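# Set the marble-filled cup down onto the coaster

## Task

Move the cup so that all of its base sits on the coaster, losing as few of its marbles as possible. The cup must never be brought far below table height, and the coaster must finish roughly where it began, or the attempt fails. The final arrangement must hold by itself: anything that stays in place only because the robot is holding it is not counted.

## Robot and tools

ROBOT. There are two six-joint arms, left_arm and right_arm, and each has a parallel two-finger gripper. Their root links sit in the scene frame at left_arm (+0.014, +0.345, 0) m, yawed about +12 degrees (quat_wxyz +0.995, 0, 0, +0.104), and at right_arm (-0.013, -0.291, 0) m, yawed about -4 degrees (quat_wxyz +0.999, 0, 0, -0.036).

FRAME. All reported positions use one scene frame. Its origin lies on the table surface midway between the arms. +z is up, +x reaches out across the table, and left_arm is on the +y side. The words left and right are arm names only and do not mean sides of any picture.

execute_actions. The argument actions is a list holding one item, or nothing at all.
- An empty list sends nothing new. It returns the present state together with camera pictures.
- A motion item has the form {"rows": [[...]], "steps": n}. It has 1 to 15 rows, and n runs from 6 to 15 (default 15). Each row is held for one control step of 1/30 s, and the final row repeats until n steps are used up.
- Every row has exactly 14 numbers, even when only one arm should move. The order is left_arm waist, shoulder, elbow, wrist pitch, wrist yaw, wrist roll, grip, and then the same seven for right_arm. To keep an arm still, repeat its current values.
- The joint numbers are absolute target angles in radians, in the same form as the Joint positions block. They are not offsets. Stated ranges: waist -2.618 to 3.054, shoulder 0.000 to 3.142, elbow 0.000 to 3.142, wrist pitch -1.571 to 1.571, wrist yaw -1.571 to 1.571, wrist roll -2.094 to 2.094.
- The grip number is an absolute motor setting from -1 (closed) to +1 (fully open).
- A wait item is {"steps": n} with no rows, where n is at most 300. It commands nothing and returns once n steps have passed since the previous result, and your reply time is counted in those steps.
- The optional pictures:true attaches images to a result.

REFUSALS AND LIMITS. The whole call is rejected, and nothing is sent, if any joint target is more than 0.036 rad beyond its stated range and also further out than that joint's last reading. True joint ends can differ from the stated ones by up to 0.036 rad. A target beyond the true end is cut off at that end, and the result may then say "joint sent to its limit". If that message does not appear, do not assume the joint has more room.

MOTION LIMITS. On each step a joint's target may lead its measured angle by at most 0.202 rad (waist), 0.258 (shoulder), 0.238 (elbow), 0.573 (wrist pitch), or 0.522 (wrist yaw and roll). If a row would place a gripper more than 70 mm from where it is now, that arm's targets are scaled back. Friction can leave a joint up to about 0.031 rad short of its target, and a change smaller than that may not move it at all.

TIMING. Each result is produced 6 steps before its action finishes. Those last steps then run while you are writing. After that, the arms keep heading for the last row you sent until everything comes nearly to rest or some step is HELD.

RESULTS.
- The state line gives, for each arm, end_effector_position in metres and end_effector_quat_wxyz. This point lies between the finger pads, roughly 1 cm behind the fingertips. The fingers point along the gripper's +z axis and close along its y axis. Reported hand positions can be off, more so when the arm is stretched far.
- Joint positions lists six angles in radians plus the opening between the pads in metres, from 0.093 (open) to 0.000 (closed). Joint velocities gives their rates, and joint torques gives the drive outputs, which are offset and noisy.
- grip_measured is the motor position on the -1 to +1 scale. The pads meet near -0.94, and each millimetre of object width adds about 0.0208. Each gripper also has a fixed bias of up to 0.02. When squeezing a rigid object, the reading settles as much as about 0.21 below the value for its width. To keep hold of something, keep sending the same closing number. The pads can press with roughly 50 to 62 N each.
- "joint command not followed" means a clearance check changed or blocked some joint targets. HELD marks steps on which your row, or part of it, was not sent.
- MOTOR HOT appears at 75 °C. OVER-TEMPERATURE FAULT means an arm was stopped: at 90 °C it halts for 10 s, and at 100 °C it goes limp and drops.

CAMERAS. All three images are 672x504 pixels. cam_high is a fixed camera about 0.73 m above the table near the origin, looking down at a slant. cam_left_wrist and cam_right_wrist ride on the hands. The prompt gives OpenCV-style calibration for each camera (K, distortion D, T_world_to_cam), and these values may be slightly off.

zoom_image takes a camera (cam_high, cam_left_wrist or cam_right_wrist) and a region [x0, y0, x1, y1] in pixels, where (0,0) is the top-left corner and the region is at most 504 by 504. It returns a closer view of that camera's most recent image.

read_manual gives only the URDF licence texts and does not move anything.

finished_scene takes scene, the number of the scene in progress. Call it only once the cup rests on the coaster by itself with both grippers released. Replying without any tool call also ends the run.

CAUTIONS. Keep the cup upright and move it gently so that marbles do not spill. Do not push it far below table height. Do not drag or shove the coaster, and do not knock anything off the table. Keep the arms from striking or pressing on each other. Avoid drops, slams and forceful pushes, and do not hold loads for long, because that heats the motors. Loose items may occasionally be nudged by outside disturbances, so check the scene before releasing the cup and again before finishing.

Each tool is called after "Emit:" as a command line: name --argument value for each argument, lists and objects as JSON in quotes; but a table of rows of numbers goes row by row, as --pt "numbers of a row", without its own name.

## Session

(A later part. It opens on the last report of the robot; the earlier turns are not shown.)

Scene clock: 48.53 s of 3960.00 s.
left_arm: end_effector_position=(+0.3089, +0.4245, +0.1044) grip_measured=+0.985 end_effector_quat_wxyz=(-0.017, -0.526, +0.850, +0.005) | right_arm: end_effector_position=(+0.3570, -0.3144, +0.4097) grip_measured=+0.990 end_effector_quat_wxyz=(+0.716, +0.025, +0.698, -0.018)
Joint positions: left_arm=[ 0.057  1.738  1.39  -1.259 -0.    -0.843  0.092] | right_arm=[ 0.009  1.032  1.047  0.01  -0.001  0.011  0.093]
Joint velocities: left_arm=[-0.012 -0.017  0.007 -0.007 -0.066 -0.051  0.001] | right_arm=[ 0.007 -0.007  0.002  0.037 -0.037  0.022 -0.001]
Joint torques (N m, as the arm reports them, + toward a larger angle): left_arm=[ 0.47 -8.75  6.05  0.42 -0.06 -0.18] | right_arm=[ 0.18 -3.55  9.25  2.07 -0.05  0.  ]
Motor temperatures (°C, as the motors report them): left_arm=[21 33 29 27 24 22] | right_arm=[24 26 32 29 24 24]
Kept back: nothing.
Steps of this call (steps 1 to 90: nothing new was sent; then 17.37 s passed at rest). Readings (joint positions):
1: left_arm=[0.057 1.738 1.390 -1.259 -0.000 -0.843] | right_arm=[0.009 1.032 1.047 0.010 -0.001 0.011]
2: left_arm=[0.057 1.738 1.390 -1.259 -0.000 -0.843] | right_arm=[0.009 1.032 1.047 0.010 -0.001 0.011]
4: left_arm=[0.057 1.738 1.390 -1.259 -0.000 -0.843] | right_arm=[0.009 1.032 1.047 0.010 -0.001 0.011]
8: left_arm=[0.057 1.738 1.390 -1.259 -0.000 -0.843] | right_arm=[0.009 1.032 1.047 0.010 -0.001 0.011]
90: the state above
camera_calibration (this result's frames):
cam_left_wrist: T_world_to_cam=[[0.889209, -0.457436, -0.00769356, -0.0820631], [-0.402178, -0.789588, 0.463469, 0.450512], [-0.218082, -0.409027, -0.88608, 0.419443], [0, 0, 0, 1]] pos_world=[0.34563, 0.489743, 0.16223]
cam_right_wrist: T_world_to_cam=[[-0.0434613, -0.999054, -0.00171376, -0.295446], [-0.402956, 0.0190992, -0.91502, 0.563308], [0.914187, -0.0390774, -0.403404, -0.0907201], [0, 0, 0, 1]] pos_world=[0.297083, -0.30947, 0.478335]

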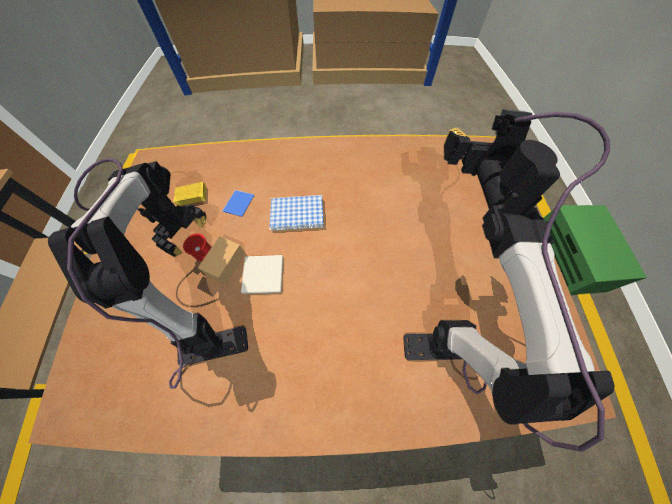

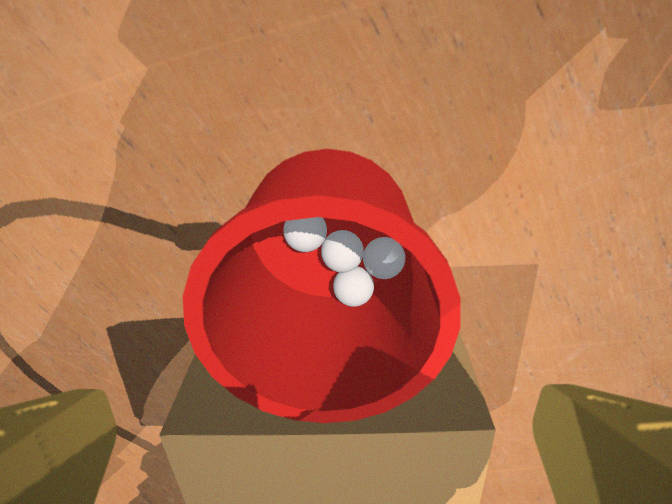

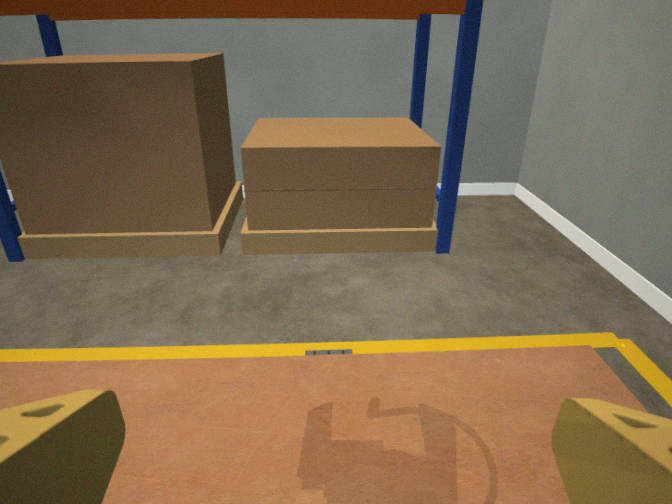

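Emit:
execute_actions --actions '[{"rows": [[0.059,1.724,1.3659,-1.2410,-0.007,-0.852,1,0.009,1.032,1.047,0.01,-0.001,0.011,1],[0.061,1.724,1.3599,-1.2293,-0.007,-0.852,1,0.009,1.032,1.047,0.01,-0.001,0.011,1],[0.063,1.724,1.3505,-1.2143,-0.007,-0.852,1,0.009,1.032,1.047,0.01,-0.001,0.011,1],[0.065,1.724,1.3384,-1.1964,-0.007,-0.852,1,0.009,1.032,1.047,0.01,-0.001,0.011,1],[0.067,1.724,1.3241,-1.1765,-0.007,-0.852,1,0.009,1.032,1.047,0.01,-0.001,0.011,1],[0.068,1.724,1.3080,-1.1552,-0.007,-0.852,1,0.009,1.032,1.047,0.01,-0.001,0.011,1],[0.069,1.724,1.2909,-1.1333,-0.007,-0.852,1,0.009,1.032,1.047,0.01,-0.001,0.011,1],[0.070,1.724,1.2733,-1.1113,-0.007,-0.852,1,0.009,1.032,1.047,0.01,-0.001,0.011,1],[0.070,1.724,1.2556,-1.0900,-0.007,-0.852,1,0.009,1.032,1.047,0.01,-0.001,0.011,1],[0.070,1.724,1.2385,-1.0701,-0.007,-0.852,1,0.009,1.032,1.047,0.01,-0.001,0.011,1],[0.070,1.724,1.2224,-1.0522,-0.007,-0.852,1,0.009,1.032,1.047,0.01,-0.001,0.011,1],[0.070,1.724,1.2081,-1.0372,-0.007,-0.852,0.95,0.009,1.032,1.047,0.01,-0.001,0.011,1],[0.070,1.724,1.1960,-1.0255,-0.007,-0.852,0.88,0.009,1.032,1.047,0.01,-0.001,0.011,1],[0.070,1.724,1.1866,-1.0180,-0.007,-0.852,0.81,0.009,1.032,1.047,0.01,-0.001,0.011,1],[0.070,1.724,1.1806,-1.0154,-0.007,-0.852,0.75,0.009,1.032,1.047,0.01,-0.001,0.011,1]], "steps": 15}]' --pictures false

Emit:
execute_actions --actions '[{"rows": [[0.070,1.724,1.1785,-1.0154,-0.007,-0.852,0.70,0.009,1.032,1.047,0.01,-0.001,0.011,1],[0.070,1.724,1.1785,-1.0154,-0.007,-0.852,0.66,0.009,1.032,1.047,0.01,-0.001,0.011,1],[0.070,1.724,1.1785,-1.0154,-0.007,-0.852,0.62,0.009,1.032,1.047,0.01,-0.001,0.011,1],[0.070,1.724,1.1785,-1.0154,-0.007,-0.852,0.59,0.009,1.032,1.047,0.01,-0.001,0.011,1],[0.070,1.724,1.1785,-1.0154,-0.007,-0.852,0.56,0.009,1.032,1.047,0.01,-0.001,0.011,1],[0.070,1.724,1.1785,-1.0154,-0.007,-0.852,0.53,0.009,1.032,1.047,0.01,-0.001,0.011,1],[0.070,1.724,1.1785,-1.0154,-0.007,-0.852,0.50,0.009,1.032,1.047,0.01,-0.001,0.011,1],[0.070,1.724,1.1785,-1.0154,-0.007,-0.852,0.47,0.009,1.032,1.047,0.01,-0.001,0.011,1],[0.070,1.724,1.184,-1.0154,-0.007,-0.852,0.44,0.009,1.032,1.047,0.01,-0.001,0.011,1],[0.070,1.724,1.190,-1.021,-0.007,-0.852,0.42,0.009,1.032,1.047,0.01,-0.001,0.011,1],[0.070,1.724,1.195,-1.026,-0.007,-0.852,0.40,0.009,1.032,1.047,0.01,-0.001,0.011,1],[0.070,1.724,1.1995,-1.030,-0.007,-0.852,0.40,0.009,1.032,1.047,0.01,-0.001,0.011,1],[0.070,1.724,1.1995,-1.030,-0.007,-0.852,0.40,0.009,1.032,1.047,0.01,-0.001,0.011,1]], "steps": 13}]' --pictures true

Emit:
execute_actions --actions '[{"rows": [[0.070,1.7224,1.2058,-1.0450,-0.007,-0.852,0.40,0.009,1.032,1.047,0.01,-0.001,0.011,1],[0.070,1.7187,1.2193,-1.0683,-0.007,-0.852,0.40,0.009,1.032,1.047,0.01,-0.001,0.011,1],[0.070,1.7150,1.2354,-1.0851,-0.007,-0.852,0.40,0.009,1.032,1.047,0.01,-0.001,0.011,1],[0.070,1.7114,1.2507,-1.1053,-0.007,-0.852,0.40,0.009,1.032,1.047,0.01,-0.001,0.011,1],[0.070,1.7072,1.2667,-1.1282,-0.007,-0.852,0.40,0.009,1.032,1.047,0.01,-0.001,0.011,1],[0.070,1.7024,1.2847,-1.1530,-0.007,-0.852,0.40,0.009,1.032,1.047,0.01,-0.001,0.011,1],[0.070,1.6972,1.3044,-1.1792,-0.007,-0.852,0.40,0.009,1.032,1.047,0.01,-0.001,0.011,1],[0.070,1.6916,1.3251,-1.2061,-0.007,-0.852,0.40,0.009,1.032,1.047,0.01,-0.001,0.011,1],[0.070,1.6860,1.3463,-1.2329,-0.007,-0.852,0.40,0.009,1.032,1.047,0.01,-0.001,0.011,1],[0.070,1.6804,1.3675,-1.2591,-0.007,-0.852,0.40,0.009,1.032,1.047,0.01,-0.001,0.011,1],[0.070,1.6749,1.3881,-1.2839,-0.007,-0.852,0.40,0.009,1.032,1.047,0.01,-0.001,0.011,1],[0.070,1.6696,1.4078,-1.3068,-0.007,-0.852,0.40,0.009,1.032,1.047,0.01,-0.001,0.011,1],[0.0674,1.6643,1.4253,-1.3269,-0.007,-0.8509,0.40,0.009,1.032,1.047,0.01,-0.001,0.011,1],[0.0597,1.6585,1.4396,-1.3437,-0.007,-0.8478,0.40,0.009,1.032,1.047,0.01,-0.001,0.011,1],[0.0473,1.6525,1.4504,-1.3565,-0.007,-0.8427,0.40,0.009,1.032,1.047,0.01,-0.001,0.011,1]], "steps": 15}]' --pictures true

Emit:
execute_actions --actions '[{"rows": [[0.0306,1.6464,1.4551,-1.3646,-0.007,-0.8358,0.40,0.009,1.032,1.047,0.01,-0.001,0.011,1],[0.0100,1.6405,1.4524,-1.3674,-0.007,-0.8273,0.40,0.009,1.032,1.047,0.01,-0.001,0.011,1],[-0.0143,1.6351,1.4417,-1.3673,-0.007,-0.8174,0.40,0.009,1.032,1.047,0.01,-0.001,0.011,1],[-0.0418,1.6295,1.4270,-1.365,-0.007,-0.8061,0.40,0.009,1.032,1.047,0.01,-0.001,0.011,1],[-0.0722,1.6234,1.4128,-1.362,-0.007,-0.7936,0.40,0.009,1.032,1.047,0.01,-0.001,0.011,1],[-0.1051,1.6168,1.4010,-1.359,-0.007,-0.7801,0.40,0.009,1.032,1.047,0.01,-0.001,0.011,1],[-0.1401,1.6097,1.3928,-1.356,-0.007,-0.7657,0.40,0.009,1.032,1.047,0.01,-0.001,0.011,1],[-0.1770,1.6023,1.3852,-1.356,-0.007,-0.7505,0.40,0.009,1.032,1.047,0.01,-0.001,0.011,1],[-0.2153,1.5946,1.3774,-1.356,-0.007,-0.7348,0.40,0.009,1.032,1.047,0.01,-0.001,0.011,1],[-0.2547,1.5867,1.3693,-1.356,-0.007,-0.7186,0.40,0.009,1.032,1.047,0.01,-0.001,0.011,1],[-0.2948,1.5786,1.3610,-1.356,-0.007,-0.7021,0.40,0.009,1.032,1.047,0.01,-0.001,0.011,1],[-0.3353,1.5705,1.3527,-1.355,-0.007,-0.6855,0.40,0.009,1.032,1.047,0.01,-0.001,0.011,1],[-0.3757,1.5624,1.3444,-1.352,-0.007,-0.6689,0.40,0.009,1.032,1.047,0.01,-0.001,0.011,1],[-0.4158,1.5543,1.3361,-1.349,-0.007,-0.6524,0.40,0.009,1.032,1.047,0.01,-0.001,0.011,1],[-0.4552,1.5464,1.3280,-1.346,-0.007,-0.6362,0.40,0.009,1.032,1.047,0.01,-0.001,0.011,1]], "steps": 15}]' --pictures false

Emit:
execute_actions --actions '[{"rows": [[-0.4935,1.5387,1.3202,-1.344,-0.007,-0.6205,0.40,0.009,1.032,1.047,0.01,-0.001,0.011,1],[-0.5304,1.5313,1.3126,-1.342,-0.007,-0.6053,0.40,0.009,1.032,1.047,0.01,-0.001,0.011,1],[-0.5654,1.5242,1.3054,-1.3408,-0.007,-0.5909,0.40,0.009,1.032,1.047,0.01,-0.001,0.011,1],[-0.5983,1.5176,1.2986,-1.3382,-0.007,-0.5774,0.40,0.009,1.032,1.047,0.01,-0.001,0.011,1],[-0.6287,1.5115,1.2899,-1.3312,-0.007,-0.5649,0.40,0.009,1.032,1.047,0.01,-0.001,0.011,1],[-0.6562,1.5060,1.2773,-1.3202,-0.007,-0.5536,0.40,0.009,1.032,1.047,0.01,-0.001,0.011,1],[-0.6805,1.5011,1.2615,-1.3061,-0.007,-0.5437,0.40,0.009,1.032,1.047,0.01,-0.001,0.011,1],[-0.7011,1.4969,1.2432,-1.2894,-0.007,-0.5352,0.40,0.009,1.032,1.047,0.01,-0.001,0.011,1],[-0.7178,1.4936,1.2232,-1.2709,-0.007,-0.5283,0.40,0.009,1.032,1.047,0.01,-0.001,0.011,1],[-0.7302,1.4915,1.2021,-1.2510,-0.007,-0.5232,0.40,0.009,1.032,1.047,0.01,-0.001,0.011,1],[-0.7379,1.491,1.1807,-1.2306,-0.007,-0.5201,0.40,0.009,1.032,1.047,0.01,-0.001,0.011,1],[-0.7405,1.491,1.1598,-1.2101,-0.007,-0.519,0.40,0.009,1.032,1.047,0.01,-0.001,0.011,1],[-0.7405,1.491,1.1393,-1.1903,-0.007,-0.519,0.40,0.009,1.032,1.047,0.01,-0.001,0.011,1],[-0.7405,1.491,1.1195,-1.1718,-0.007,-0.519,0.40,0.009,1.032,1.047,0.01,-0.001,0.011,1],[-0.7405,1.491,1.1010,-1.1552,-0.007,-0.519,0.40,0.009,1.032,1.047,0.01,-0.001,0.011,1]], "steps": 15}]' --pictures false

Emit:
execute_actions --actions '[{"rows": [[-0.7405,1.491,1.0844,-1.1411,-0.007,-0.519,0.40,0.009,1.032,1.047,0.01,-0.001,0.011,1],[-0.7405,1.491,1.0703,-1.1303,-0.007,-0.519,0.40,0.009,1.032,1.047,0.01,-0.001,0.011,1],[-0.7405,1.491,1.0595,-1.1234,-0.007,-0.519,0.40,0.009,1.032,1.047,0.01,-0.001,0.011,1],[-0.7405,1.491,1.0526,-1.1209,-0.007,-0.519,0.40,0.009,1.032,1.047,0.01,-0.001,0.011,1],[-0.7405,1.491,1.0501,-1.1209,-0.007,-0.519,0.40,0.009,1.032,1.047,0.01,-0.001,0.011,1]], "steps": 14}]' --pictures true

Scene clock: 51.57 s of 3960.00 s.
left_arm: end_effector_position=(+0.3079, +0.4242, +0.0834) grip_measured=+0.985 end_effector_quat_wxyz=(-0.013, -0.526, +0.850, +0.004) | right_arm: end_effector_position=(+0.3570, -0.3144, +0.4097) grip_measured=+0.990 end_effector_quat_wxyz=(+0.716, +0.025, +0.698, -0.018)
Joint positions: left_arm=[ 0.057  1.738  1.306 -1.166 -0.    -0.843  0.092] | right_arm=[ 0.009  1.032  1.047  0.01  -0.001  0.011  0.093]
Joint velocities: left_arm=[ 0.002 -0.012 -0.505  0.491 -0.007 -0.037  0.   ] | right_arm=[-0.007 -0.007  0.012  0.022 -0.007  0.007 -0.   ]
Joint torques (N m, as the arm reports them, + toward a larger angle): left_arm=[ 1.31 -8.71  5.86  0.39 -0.06 -0.18] | right_arm=[ 0.07 -3.56  9.22  2.07 -0.04 -0.01]
Motor temperatures (°C, as the motors report them): left_arm=[21 33 29 27 24 22] | right_arm=[24 26 32 29 24 24]
Steps of this call (steps 1 to 82: nothing new was sent; steps 83 to 91: the first 9 steps of this action). Readings (joint positions):
83: left_arm=[0.057 1.738 1.390 -1.258 -0.000 -0.843] | right_arm=[0.009 1.032 1.047 0.010 -0.001 0.011]
84: left_arm=[0.057 1.738 1.389 -1.255 -0.000 -0.843] | right_arm=[0.009 1.032 1.047 0.010 -0.001 0.011]
86: left_arm=[0.057 1.738 1.378 -1.239 -0.000 -0.843] | right_arm=[0.009 1.032 1.047 0.010 -0.001 0.011]
90: left_arm=[0.057 1.738 1.324 -1.183 -0.000 -0.843] | right_arm=[0.009 1.032 1.047 0.010 -0.001 0.011]
91: the state above

Scene clock: 52.00 s of 3960.00 s.
left_arm: end_effector_position=(+0.3059, +0.4247, +0.0569) grip_measured=+0.517 end_effector_quat_wxyz=(-0.003, -0.527, +0.850, +0.001) | right_arm: end_effector_position=(+0.3570, -0.3144, +0.4097) grip_measured=+0.990 end_effector_quat_wxyz=(+0.716, +0.025, +0.698, -0.018)
Joint positions: left_arm=[ 0.06   1.738  1.198 -1.038 -0.    -0.844  0.07 ] | right_arm=[ 0.009  1.032  1.047  0.01  -0.001  0.011  0.093]
Joint velocities: left_arm=[ 0.032 -0.007 -0.022 -0.037  0.095 -0.022 -0.026] | right_arm=[-0.002  0.002  0.002  0.022 -0.066 -0.037  0.001]
Joint torques (N m, as the arm reports them, + toward a larger angle): left_arm=[ 1.06 -8.63  5.73  0.62 -0.06 -0.17] | right_arm=[ 0.22 -3.58  9.29  2.08 -0.05  0.  ]
Motor temperatures (°C, as the motors report them): left_arm=[21 33 29 27 24 22] | right_arm=[24 26 32 29 24 24]
Steps of this call (steps 1 to 6: the last 6 steps of your previous action; steps 7 to 13: the first 7 steps of this action). Readings (joint positions):
7: left_arm=[0.057 1.738 1.205 -1.066 -0.000 -0.844] | right_arm=[0.009 1.032 1.047 0.010 -0.001 0.011]
8: left_arm=[0.057 1.738 1.200 -1.058 -0.000 -0.844] | right_arm=[0.009 1.032 1.047 0.010 -0.001 0.011]
10: left_arm=[0.057 1.738 1.198 -1.047 -0.000 -0.844] | right_arm=[0.009 1.032 1.047 0.010 -0.001 0.011]
13: the state above
camera_calibration (this result's frames):
cam_left_wrist: T_world_to_cam=[[0.89069, -0.454403, 0.0137303, -0.0827089], [-0.412181, -0.79445, 0.446044, 0.47763], [-0.191776, -0.402947, -0.894906, 0.366592], [0, 0, 0, 1]] pos_world=[0.340842, 0.489587, 0.116157]
cam_right_wrist: T_world_to_cam=[[-0.0434613, -0.999054, -0.00171376, -0.295446], [-0.402956, 0.0190992, -0.91502, 0.563308], [0.914187, -0.0390774, -0.403404, -0.0907201], [0, 0, 0, 1]] pos_world=[0.297083, -0.30947, 0.478335]

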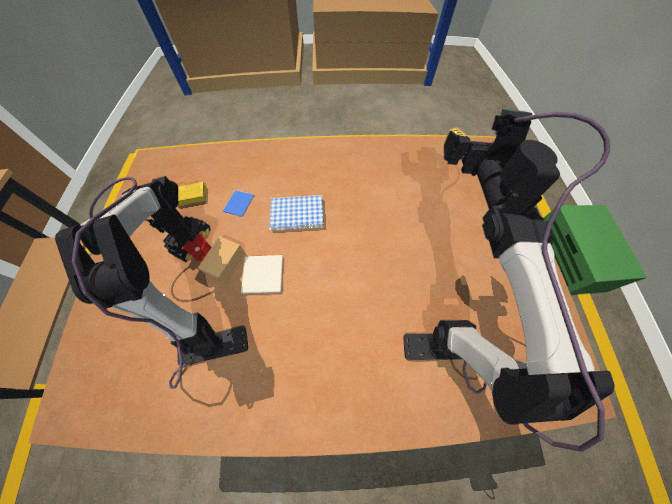

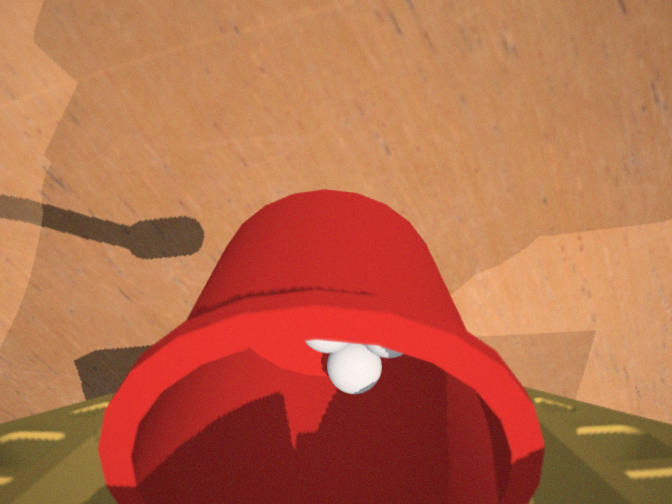

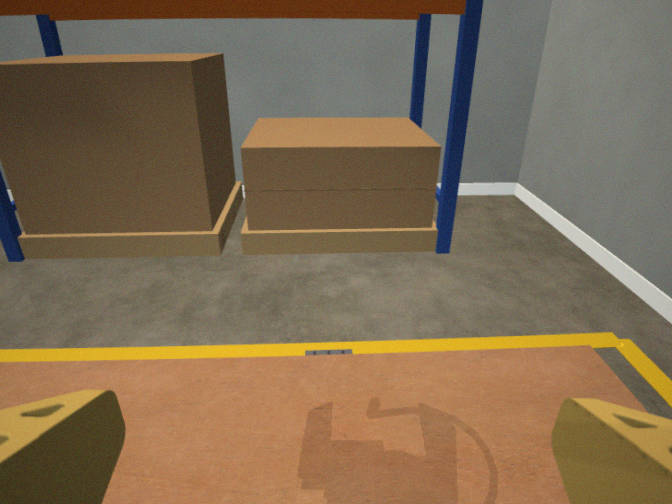

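Scene clock: 52.50 s of 3960.00 s.
left_arm: end_effector_position=(+0.3112, +0.4262, +0.0854) grip_measured=+0.415 end_effector_quat_wxyz=(+0.002, -0.527, +0.850, -0.000) | right_arm: end_effector_position=(+0.3570, -0.3144, +0.4097) grip_measured=+0.990 end_effector_quat_wxyz=(+0.716, +0.025, +0.698, -0.018)
Joint positions: left_arm=[ 0.06   1.722  1.295 -1.14  -0.001 -0.844  0.065] | right_arm=[ 0.009  1.032  1.047  0.01  -0.001  0.011  0.093]
Joint velocities: left_arm=[ 0.007 -0.208  0.593 -0.608 -0.007  0.022  0.   ] | right_arm=[-0.007 -0.012  0.002 -0.051 -0.037 -0.022 -0.   ]
Joint torques (N m, as the arm reports them, + toward a larger angle): left_arm=[ 1.07 -9.35  8.83  0.37 -0.05 -0.17] | right_arm=[ 0.12 -3.56  9.26  2.08 -0.04  0.01]
Motor temperatures (°C, as the motors report them): left_arm=[21 33 29 27 24 22] | right_arm=[24 26 32 29 24 24]
Steps of this call (steps 1 to 6: the last 6 steps of your previous action; steps 7 to 15: the first 9 steps of this action). Readings (joint positions):
7: left_arm=[0.060 1.738 1.198 -1.038 -0.000 -0.844] | right_arm=[0.009 1.032 1.047 0.010 -0.001 0.011]
8: left_arm=[0.060 1.738 1.199 -1.041 -0.000 -0.844] | right_arm=[0.009 1.032 1.047 0.010 -0.001 0.011]
10: left_arm=[0.060 1.738 1.212 -1.059 -0.001 -0.844] | right_arm=[0.009 1.032 1.047 0.010 -0.001 0.011]
14: left_arm=[0.060 1.728 1.275 -1.120 -0.001 -0.844] | right_arm=[0.009 1.032 1.047 0.010 -0.001 0.011]
15: the state above
camera_calibration (this result's frames):
cam_left_wrist: T_world_to_cam=[[0.89066, -0.454127, 0.0222149, -0.0879497], [-0.416879, -0.796152, 0.438582, 0.471121], [-0.181485, -0.399888, -0.898417, 0.389511], [0, 0, 0, 1]] pos_world=[0.345424, 0.490904, 0.145272]
cam_right_wrist: T_world_to_cam=[[-0.0434613, -0.999054, -0.00171376, -0.295446], [-0.402956, 0.0190992, -0.91502, 0.563308], [0.914187, -0.0390774, -0.403404, -0.0907201], [0, 0, 0, 1]] pos_world=[0.297083, -0.30947, 0.478335]

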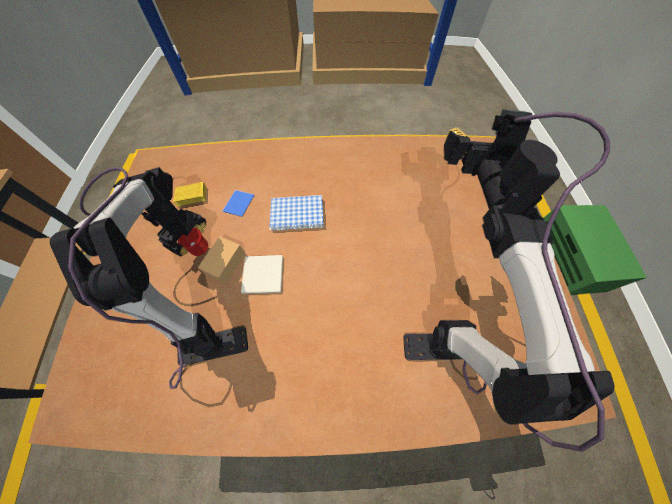

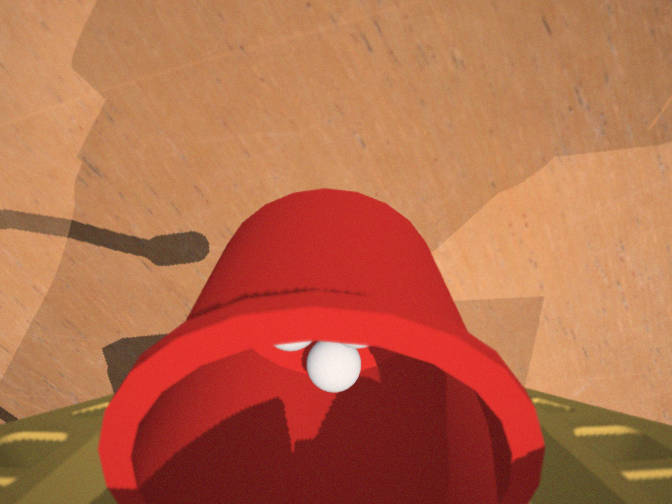

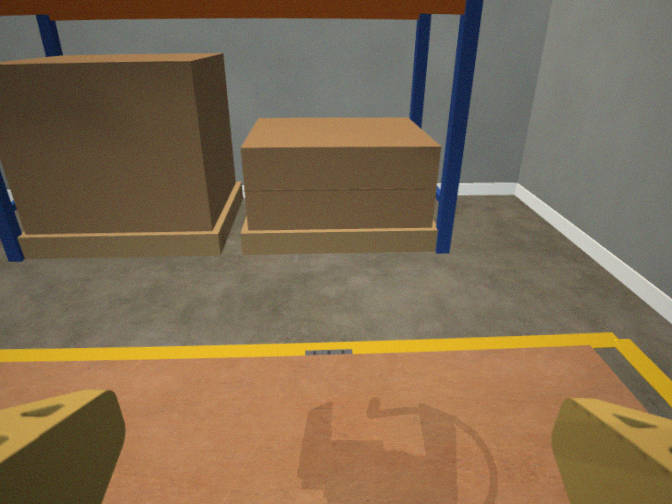

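Scene clock: 53.00 s of 3960.00 s.
left_arm: end_effector_position=(+0.3064, +0.3647, +0.1420) grip_measured=+0.415 end_effector_quat_wxyz=(+0.016, -0.415, +0.910, -0.001) | right_arm: end_effector_position=(+0.3570, -0.3144, +0.4097) grip_measured=+0.990 end_effector_quat_wxyz=(+0.716, +0.025, +0.698, -0.018)
Joint positions: left_arm=[-0.144  1.624  1.413 -1.329 -0.01  -0.792  0.065] | right_arm=[ 0.009  1.032  1.047  0.01  -0.001  0.011  0.093]
Joint velocities: left_arm=[-1.057 -0.144 -0.266 -0.037  0.007  0.374  0.001] | right_arm=[-0.012 -0.002  0.007  0.007 -0.007 -0.022 -0.   ]
Joint torques (N m, as the arm reports them, + toward a larger angle): left_arm=[-0.11 -8.37  6.09  0.31  0.03  0.02] | right_arm=[ 0.11 -3.52  9.26  2.09 -0.04  0.  ]
Motor temperatures (°C, as the motors report them): left_arm=[21 33 29 27 24 22] | right_arm=[24 26 33 29 24 24]
Steps of this call (steps 1 to 6: the last 6 steps of your previous action; steps 7 to 15: the first 9 steps of this action). Readings (joint positions):
7: left_arm=[0.057 1.670 1.431 -1.277 -0.002 -0.844] | right_arm=[0.009 1.032 1.047 0.010 -0.001 0.011]
8: left_arm=[0.050 1.662 1.439 -1.290 -0.005 -0.843] | right_arm=[0.009 1.032 1.047 0.010 -0.001 0.011]
10: left_arm=[0.017 1.648 1.441 -1.311 -0.008 -0.836] | right_arm=[0.009 1.032 1.047 0.010 -0.001 0.011]
14: left_arm=[-0.107 1.629 1.422 -1.328 -0.010 -0.803] | right_arm=[0.009 1.032 1.047 0.010 -0.001 0.011]
15: the state above

Scene clock: 53.50 s of 3960.00 s.
left_arm: end_effector_position=(+0.2472, +0.2253, +0.1352) grip_measured=+0.415 end_effector_quat_wxyz=(+0.010, -0.054, +0.999, -0.003) | right_arm: end_effector_position=(+0.3570, -0.3144, +0.4097) grip_measured=+0.990 end_effector_quat_wxyz=(+0.716, +0.025, +0.698, -0.018)
Joint positions: left_arm=[-0.682  1.514  1.276 -1.312 -0.005 -0.582  0.065] | right_arm=[ 0.009  1.032  1.047  0.01  -0.001  0.011  0.093]
Joint velocities: left_arm=[-0.608 -0.144 -0.486  0.271  0.022  0.344  0.001] | right_arm=[ 0.022 -0.017 -0.012  0.037  0.037 -0.095 -0.002]
Joint torques (N m, as the arm reports them, + toward a larger angle): left_arm=[ 0.42 -6.6   5.74  0.47 -0.03  0.01] | right_arm=[ 0.15 -3.51  9.23  2.08 -0.05 -0.01]
Motor temperatures (°C, as the motors report them): left_arm=[21 33 29 27 24 22] | right_arm=[24 26 33 29 24 24]
Steps of this call (steps 1 to 6: the last 6 steps of your previous action; steps 7 to 15: the first 9 steps of this action). Readings (joint positions):
7: left_arm=[-0.425 1.574 1.353 -1.334 -0.008 -0.693] | right_arm=[0.009 1.032 1.047 0.010 -0.001 0.011]
8: left_arm=[-0.464 1.565 1.346 -1.334 -0.007 -0.677] | right_arm=[0.009 1.032 1.047 0.010 -0.001 0.011]
10: left_arm=[-0.539 1.549 1.331 -1.334 -0.007 -0.647] | right_arm=[0.009 1.032 1.047 0.010 -0.001 0.011]
14: left_arm=[-0.660 1.520 1.292 -1.321 -0.005 -0.593] | right_arm=[0.009 1.032 1.047 0.010 -0.001 0.011]
15: the state above

Scene clock: 53.97 s of 3960.00 s.
left_arm: end_effector_position=(+0.2256, +0.2221, +0.0849) grip_measured=+0.415 end_effector_quat_wxyz=(-0.008, -0.002, +1.000, +0.007) | right_arm: end_effector_position=(+0.3570, -0.3144, +0.4097) grip_measured=+0.990 end_effector_quat_wxyz=(+0.716, +0.025, +0.698, -0.018)
Joint positions: left_arm=[-0.734  1.505  1.067 -1.153 -0.004 -0.53   0.065] | right_arm=[ 0.009  1.032  1.047  0.01  -0.001  0.011  0.093]
Joint velocities: left_arm=[ 0.002 -0.002  0.017  0.198 -0.051  0.007 -0.001] | right_arm=[ 0.012 -0.012  0.007  0.095  0.037  0.022 -0.   ]
Joint torques (N m, as the arm reports them, + toward a larger angle): left_arm=[-0.07 -6.61  6.1   0.52 -0.02  0.04] | right_arm=[ 0.12 -3.51  9.22  2.08 -0.04 -0.01]
Motor temperatures (°C, as the motors report them): left_arm=[21 33 29 27 24 22] | right_arm=[24 26 33 30 24 24]
Steps of this call (steps 1 to 6: the last 6 steps of your previous action; steps 7 to 14: the first 8 steps of this action). Readings (joint positions):
7: left_arm=[-0.734 1.505 1.132 -1.214 -0.004 -0.539] | right_arm=[0.009 1.032 1.047 0.010 -0.001 0.011]
8: left_arm=[-0.734 1.505 1.113 -1.200 -0.004 -0.537] | right_arm=[0.009 1.032 1.047 0.010 -0.001 0.011]
10: left_arm=[-0.734 1.505 1.085 -1.177 -0.004 -0.533] | right_arm=[0.009 1.032 1.047 0.010 -0.001 0.011]
14: the state above
camera_calibration (this result's frames):
cam_left_wrist: T_world_to_cam=[[-0.00867816, -0.999948, 0.00530239, 0.221184], [-0.889705, 0.0101417, 0.456423, 0.199201], [-0.456453, -0.000756651, -0.889747, 0.264605], [0, 0, 0, 1]] pos_world=[0.299929, 0.219353, 0.143339]
cam_right_wrist: T_world_to_cam=[[-0.0434613, -0.999054, -0.00171376, -0.295446], [-0.402956, 0.0190992, -0.91502, 0.563308], [0.914187, -0.0390774, -0.403404, -0.0907201], [0, 0, 0, 1]] pos_world=[0.297083, -0.30947, 0.478335]

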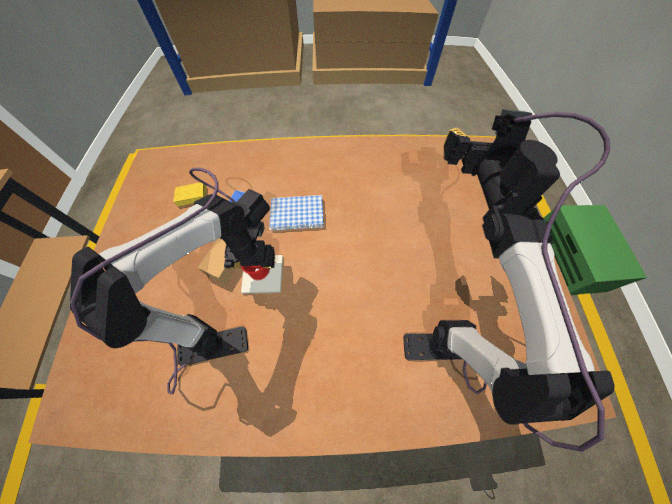

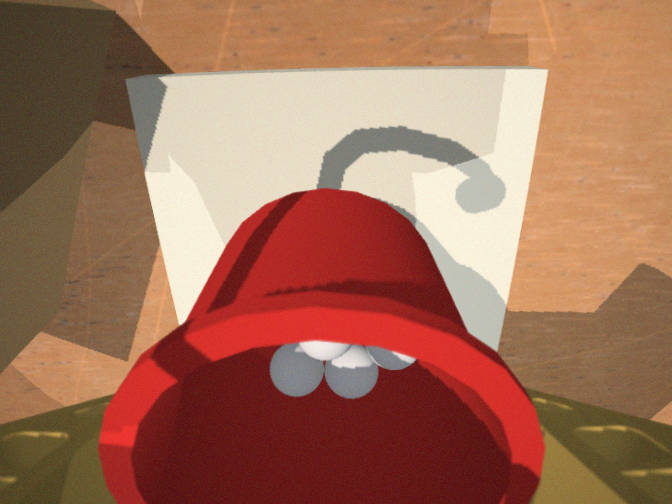

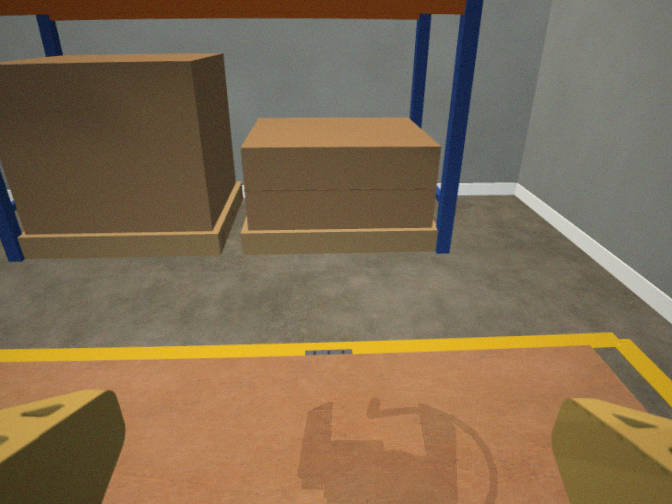

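Emit:
execute_actions --actions '[{"rows": [[-0.7405,1.491,1.046,-1.117,-0.007,-0.519,0.40,0.009,1.032,1.047,0.01,-0.001,0.011,1],[-0.7405,1.491,1.039,-1.110,-0.007,-0.519,0.40,0.009,1.032,1.047,0.01,-0.001,0.011,1],[-0.7405,1.491,1.030,-1.101,-0.007,-0.519,0.40,0.009,1.032,1.047,0.01,-0.001,0.011,1],[-0.7405,1.491,1.020,-1.092,-0.007,-0.519,0.40,0.009,1.032,1.047,0.01,-0.001,0.011,1],[-0.7405,1.491,1.011,-1.083,-0.007,-0.519,0.40,0.009,1.032,1.047,0.01,-0.001,0.011,1],[-0.7405,1.491,1.004,-1.076,-0.007,-0.519,0.40,0.009,1.032,1.047,0.01,-0.001,0.011,1],[-0.7405,1.491,0.998,-1.070,-0.007,-0.519,0.40,0.009,1.032,1.047,0.01,-0.001,0.011,1],[-0.7405,1.491,0.993,-1.065,-0.007,-0.519,0.40,0.009,1.032,1.047,0.01,-0.001,0.011,1],[-0.7405,1.491,0.988,-1.060,-0.007,-0.519,0.40,0.009,1.032,1.047,0.01,-0.001,0.011,1],[-0.7405,1.491,0.984,-1.056,-0.007,-0.519,0.40,0.009,1.032,1.047,0.01,-0.001,0.011,1],[-0.7405,1.491,0.980,-1.052,-0.007,-0.519,0.40,0.009,1.032,1.047,0.01,-0.001,0.011,1],[-0.7405,1.491,0.976,-1.049,-0.007,-0.519,0.40,0.009,1.032,1.047,0.01,-0.001,0.011,1],[-0.7405,1.491,0.972,-1.047,-0.007,-0.519,0.40,0.009,1.032,1.047,0.01,-0.001,0.011,1],[-0.7405,1.491,0.968,-1.046,-0.007,-0.519,0.40,0.009,1.032,1.047,0.01,-0.001,0.011,1],[-0.7405,1.491,0.964,-1.045,-0.007,-0.519,0.40,0.009,1.032,1.047,0.01,-0.001,0.011,1]], "steps": 15}]' --pictures false

Emit:
execute_actions --actions '[{"rows": [[-0.7405,1.491,0.961,-1.045,-0.007,-0.519,0.40,0.009,1.032,1.047,0.01,-0.001,0.011,1]], "steps": 8}]' --pictures true

Scene clock: 55.43 s of 3960.00 s.
left_arm: end_effector_position=(+0.2257, +0.2220, +0.0723) grip_measured=+0.415 end_effector_quat_wxyz=(-0.003, -0.000, +1.000, +0.004) | right_arm: end_effector_position=(+0.3570, -0.3144, +0.4097) grip_measured=+0.990 end_effector_quat_wxyz=(+0.716, +0.025, +0.698, -0.018)
Joint positions: left_arm=[-0.734  1.505  1.016 -1.09  -0.004 -0.528  0.065] | right_arm=[ 0.009  1.032  1.047  0.01  -0.001  0.011  0.093]
Joint velocities: left_arm=[-0.002  0.007 -0.173  0.095  0.007 -0.081 -0.   ] | right_arm=[-0.022 -0.012 -0.017 -0.037  0.022  0.022 -0.001]
Joint torques (N m, as the arm reports them, + toward a larger angle): left_arm=[-0.09 -6.58  6.07  0.52  0.    0.04] | right_arm=[ 0.14 -3.53  9.24  2.09 -0.04 -0.02]
Motor temperatures (°C, as the motors report them): left_arm=[21 33 29 27 24 22] | right_arm=[24 26 33 30 24 24]
Steps of this call (steps 1 to 6: the last 6 steps of your previous action; steps 7 to 30: the robot went on to your last target; steps 31 to 35: nothing new was sent; steps 36 to 44: the first 9 steps of this action). Readings (joint positions):
36: left_arm=[-0.734 1.505 1.067 -1.128 -0.004 -0.528] | right_arm=[0.009 1.032 1.047 0.010 -0.001 0.011]
37: left_arm=[-0.734 1.505 1.066 -1.127 -0.004 -0.528] | right_arm=[0.009 1.032 1.047 0.010 -0.001 0.011]
39: left_arm=[-0.734 1.505 1.058 -1.116 -0.004 -0.528] | right_arm=[0.009 1.032 1.047 0.010 -0.001 0.011]
43: left_arm=[-0.734 1.505 1.022 -1.094 -0.004 -0.528] | right_arm=[0.009 1.032 1.047 0.010 -0.001 0.011]
44: the state above

Scene clock: 55.70 s of 3960.00 s.
left_arm: end_effector_position=(+0.2253, +0.2224, +0.0695) grip_measured=+0.415 end_effector_quat_wxyz=(+0.001, -0.000, +1.000, +0.003) | right_arm: end_effector_position=(+0.3570, -0.3144, +0.4097) grip_measured=+0.990 end_effector_quat_wxyz=(+0.716, +0.025, +0.698, -0.018)
Joint positions: left_arm=[-0.734  1.499  0.998 -1.071 -0.005 -0.528  0.065] | right_arm=[ 0.009  1.032  1.047  0.01  -0.001  0.011  0.093]
Joint velocities: left_arm=[-0.012 -0.061 -0.066  0.051  0.022 -0.037  0.001] | right_arm=[ 0.007  0.002 -0.002  0.037  0.022 -0.022 -0.002]
Joint torques (N m, as the arm reports them, + toward a larger angle): left_arm=[-0.07 -5.88  4.58  0.63  0.02  0.04] | right_arm=[ 0.17 -3.49  9.27  2.07 -0.05  0.  ]
Motor temperatures (°C, as the motors report them): left_arm=[21 33 29 27 24 22] | right_arm=[24 26 33 30 24 24]
Steps of this call (steps 1 to 6: the last 6 steps of your previous action; steps 7 to 8: the first 2 steps of this action). Readings (joint positions):
7: left_arm=[-0.734 1.501 1.000 -1.073 -0.005 -0.528] | right_arm=[0.009 1.032 1.047 0.010 -0.001 0.011]
8: the state above
camera_calibration (this result's frames):
cam_left_wrist: T_world_to_cam=[[-0.0111561, -0.999835, 0.0143139, 0.221525], [-0.897758, 0.0163189, 0.440186, 0.207614], [-0.440347, -0.00793967, -0.897793, 0.249291], [0, 0, 0, 1]] pos_world=[0.298633, 0.22008, 0.129252]
cam_right_wrist: T_world_to_cam=[[-0.0434613, -0.999054, -0.00171376, -0.295446], [-0.402956, 0.0190992, -0.91502, 0.563308], [0.914187, -0.0390774, -0.403404, -0.0907201], [0, 0, 0, 1]] pos_world=[0.297083, -0.30947, 0.478335]

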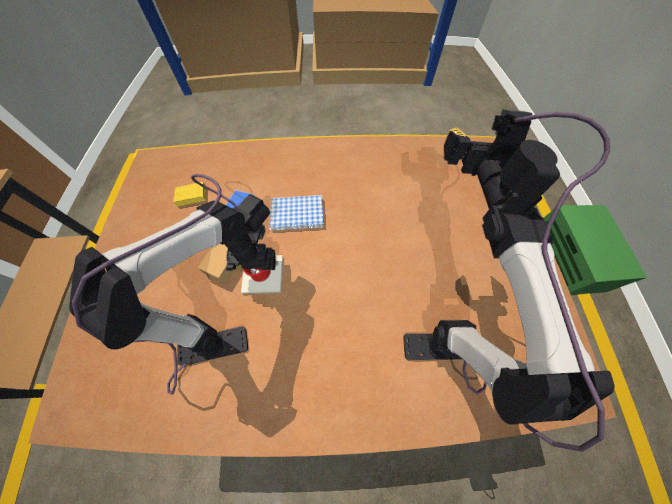

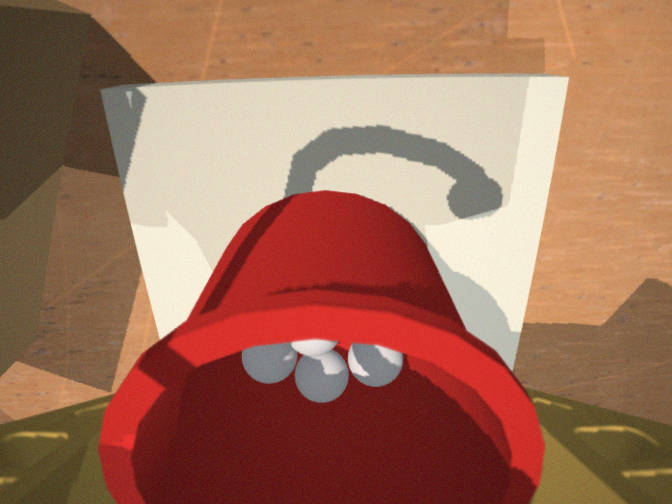

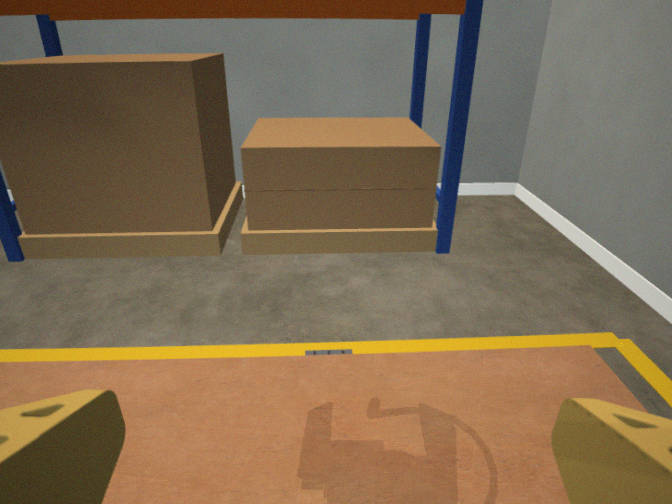

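Emit:
execute_actions --actions '[{"rows": [[-0.7405,1.495,0.975,-1.050,-0.007,-0.519,0.44,0.009,1.032,1.047,0.01,-0.001,0.011,1],[-0.7405,1.497,0.987,-1.056,-0.007,-0.519,0.49,0.009,1.032,1.047,0.01,-0.001,0.011,1],[-0.7405,1.498,0.995,-1.062,-0.007,-0.519,0.54,0.009,1.032,1.047,0.01,-0.001,0.011,1],[-0.7405,1.498,0.997,-1.066,-0.007,-0.519,0.60,0.009,1.032,1.047,0.01,-0.001,0.011,1],[-0.7405,1.498,0.997,-1.068,-0.007,-0.519,0.67,0.009,1.032,1.047,0.01,-0.001,0.011,1],[-0.7405,1.498,0.997,-1.068,-0.007,-0.519,0.75,0.009,1.032,1.047,0.01,-0.001,0.011,1],[-0.7405,1.498,0.999,-1.070,-0.007,-0.519,0.83,0.009,1.032,1.047,0.01,-0.001,0.011,1],[-0.7405,1.498,1.004,-1.076,-0.007,-0.519,0.90,0.009,1.032,1.047,0.01,-0.001,0.011,1],[-0.7405,1.498,1.012,-1.084,-0.007,-0.519,0.95,0.009,1.032,1.047,0.01,-0.001,0.011,1],[-0.7405,1.498,1.022,-1.095,-0.007,-0.519,0.95,0.009,1.032,1.047,0.01,-0.001,0.011,1],[-0.7405,1.498,1.035,-1.109,-0.007,-0.519,0.95,0.009,1.032,1.047,0.01,-0.001,0.011,1],[-0.7405,1.498,1.052,-1.126,-0.007,-0.519,0.95,0.009,1.032,1.047,0.01,-0.001,0.011,1],[-0.7405,1.498,1.072,-1.146,-0.007,-0.519,0.95,0.009,1.032,1.047,0.01,-0.001,0.011,1],[-0.7405,1.498,1.094,-1.168,-0.007,-0.519,0.95,0.009,1.032,1.047,0.01,-0.001,0.011,1],[-0.7405,1.498,1.117,-1.191,-0.007,-0.519,0.95,0.009,1.032,1.047,0.01,-0.001,0.011,1]], "steps": 15}]' --pictures false

Emit:
execute_actions --actions '[{"rows": [[-0.7405,1.498,1.140,-1.214,-0.007,-0.519,0.95,0.009,1.032,1.047,0.01,-0.001,0.011,1],[-0.7405,1.498,1.162,-1.236,-0.007,-0.519,0.95,0.009,1.032,1.047,0.01,-0.001,0.011,1],[-0.7405,1.498,1.182,-1.256,-0.007,-0.519,0.95,0.009,1.032,1.047,0.01,-0.001,0.011,1],[-0.7405,1.498,1.199,-1.273,-0.007,-0.519,0.95,0.009,1.032,1.047,0.01,-0.001,0.011,1],[-0.7405,1.498,1.212,-1.286,-0.007,-0.519,0.95,0.009,1.032,1.047,0.01,-0.001,0.011,1],[-0.7405,1.498,1.221,-1.295,-0.007,-0.519,0.95,0.009,1.032,1.047,0.01,-0.001,0.011,1],[-0.7405,1.498,1.225,-1.299,-0.007,-0.519,0.95,0.009,1.032,1.047,0.01,-0.001,0.011,1]], "steps": 14}]' --pictures true

Scene clock: 56.63 s of 3960.00 s.
left_arm: end_effector_position=(+0.2253, +0.2225, +0.0694) grip_measured=+0.925 end_effector_quat_wxyz=(+0.002, -0.000, +1.000, +0.002) | right_arm: end_effector_position=(+0.3570, -0.3144, +0.4097) grip_measured=+0.990 end_effector_quat_wxyz=(+0.716, +0.025, +0.698, -0.018)
Joint positions: left_arm=[-0.734  1.496  0.996 -1.069 -0.006 -0.528  0.09 ] | right_arm=[ 0.009  1.032  1.047  0.01  -0.001  0.011  0.093]
Joint velocities: left_arm=[-0.012 -0.002  0.007 -0.066  0.037 -0.007  0.049] | right_arm=[-0.002  0.002 -0.002  0.007  0.022 -0.037  0.   ]
Joint torques (N m, as the arm reports them, + toward a larger angle): left_arm=[-0.09 -5.42  8.9   0.3   0.02  0.04] | right_arm=[ 0.18 -3.49  9.24  2.09 -0.07 -0.02]
Motor temperatures (°C, as the motors report them): left_arm=[21 33 29 27 24 22] | right_arm=[24 26 33 30 24 24]
Steps of this call (steps 1 to 6: the last 6 steps of your previous action; steps 7 to 15: the robot went on to your last target; steps 16 to 19: nothing new was sent; steps 20 to 28: the first 9 steps of this action). Readings (joint positions):
20: left_arm=[-0.734 1.496 0.996 -1.068 -0.006 -0.528] | right_arm=[0.009 1.032 1.047 0.010 -0.001 0.011]
21: left_arm=[-0.734 1.496 0.996 -1.068 -0.006 -0.528] | right_arm=[0.009 1.032 1.047 0.010 -0.001 0.011]
23: left_arm=[-0.734 1.496 0.996 -1.068 -0.006 -0.528] | right_arm=[0.009 1.032 1.047 0.010 -0.001 0.011]
27: left_arm=[-0.734 1.496 0.996 -1.068 -0.006 -0.528] | right_arm=[0.009 1.032 1.047 0.010 -0.001 0.011]
28: the state above

Scene clock: 57.10 s of 3960.00 s.
left_arm: end_effector_position=(+0.2425, +0.2126, +0.1236) grip_measured=+0.948 end_effector_quat_wxyz=(+0.023, -0.000, +1.000, -0.010) | right_arm: end_effector_position=(+0.3570, -0.3144, +0.4097) grip_measured=+0.990 end_effector_quat_wxyz=(+0.716, +0.025, +0.698, -0.018)
Joint positions: left_arm=[-0.734  1.496  1.212 -1.238 -0.006 -0.528  0.091] | right_arm=[ 0.009  1.032  1.047  0.01  -0.001  0.011  0.093]
Joint velocities: left_arm=[-0.017 -0.017  0.134 -0.256  0.037 -0.037 -0.001] | right_arm=[ 0.012  0.027 -0.007 -0.022  0.007 -0.007  0.   ]
Joint torques (N m, as the arm reports them, + toward a larger angle): left_arm=[-0.07 -5.68  8.09  0.32  0.02  0.04] | right_arm=[ 0.17 -3.56  9.25  2.08 -0.06  0.  ]
Motor temperatures (°C, as the motors report them): left_arm=[21 33 29 27 24 22] | right_arm=[24 26 33 30 24 24]
Steps of this call (steps 1 to 6: the last 6 steps of your previous action; steps 7 to 14: the first 8 steps of this action). Readings (joint positions):
7: left_arm=[-0.734 1.496 1.088 -1.141 -0.006 -0.528] | right_arm=[0.009 1.032 1.047 0.010 -0.001 0.011]
8: left_arm=[-0.734 1.496 1.112 -1.157 -0.006 -0.528] | right_arm=[0.009 1.032 1.047 0.010 -0.001 0.011]
10: left_arm=[-0.734 1.496 1.158 -1.188 -0.006 -0.528] | right_arm=[0.009 1.032 1.047 0.010 -0.001 0.011]
14: the state above
camera_calibration (this result's frames):
cam_left_wrist: T_world_to_cam=[[-0.0122949, -0.999179, 0.0385912, 0.208195], [-0.915997, 0.0267319, 0.400294, 0.206443], [-0.400997, -0.0304279, -0.915574, 0.30282], [0, 0, 0, 1]] pos_world=[0.313091, 0.21172, 0.186581]
cam_right_wrist: T_world_to_cam=[[-0.0434613, -0.999054, -0.00171376, -0.295446], [-0.402956, 0.0190992, -0.91502, 0.563308], [0.914187, -0.0390774, -0.403404, -0.0907201], [0, 0, 0, 1]] pos_world=[0.297083, -0.30947, 0.478335]

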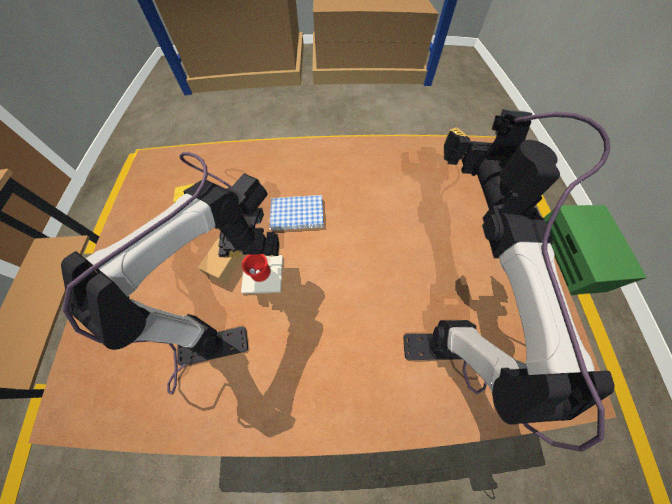

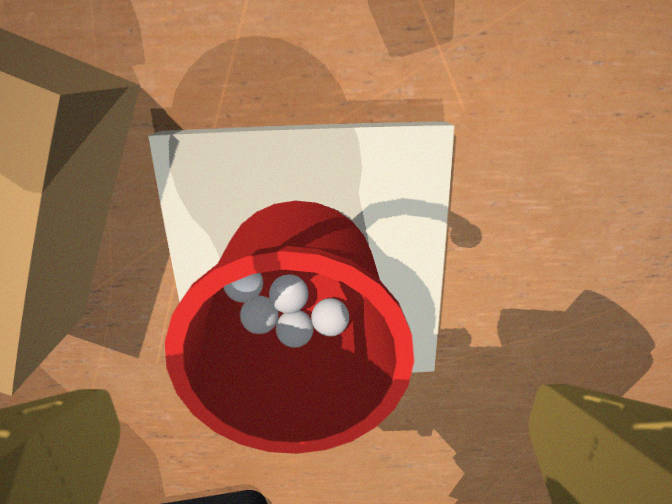

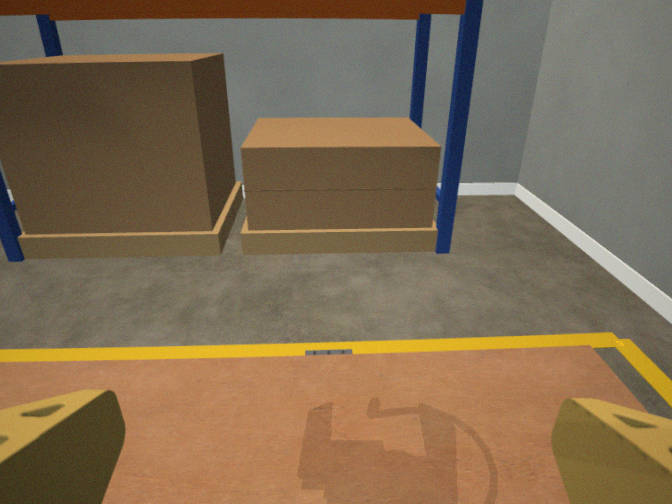

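The cup stands upright, centred on the coaster, with all five marbles inside, and the gripper is clear of it.

Emit:
finished_scene --scene 2

The scene is finished: the task was done.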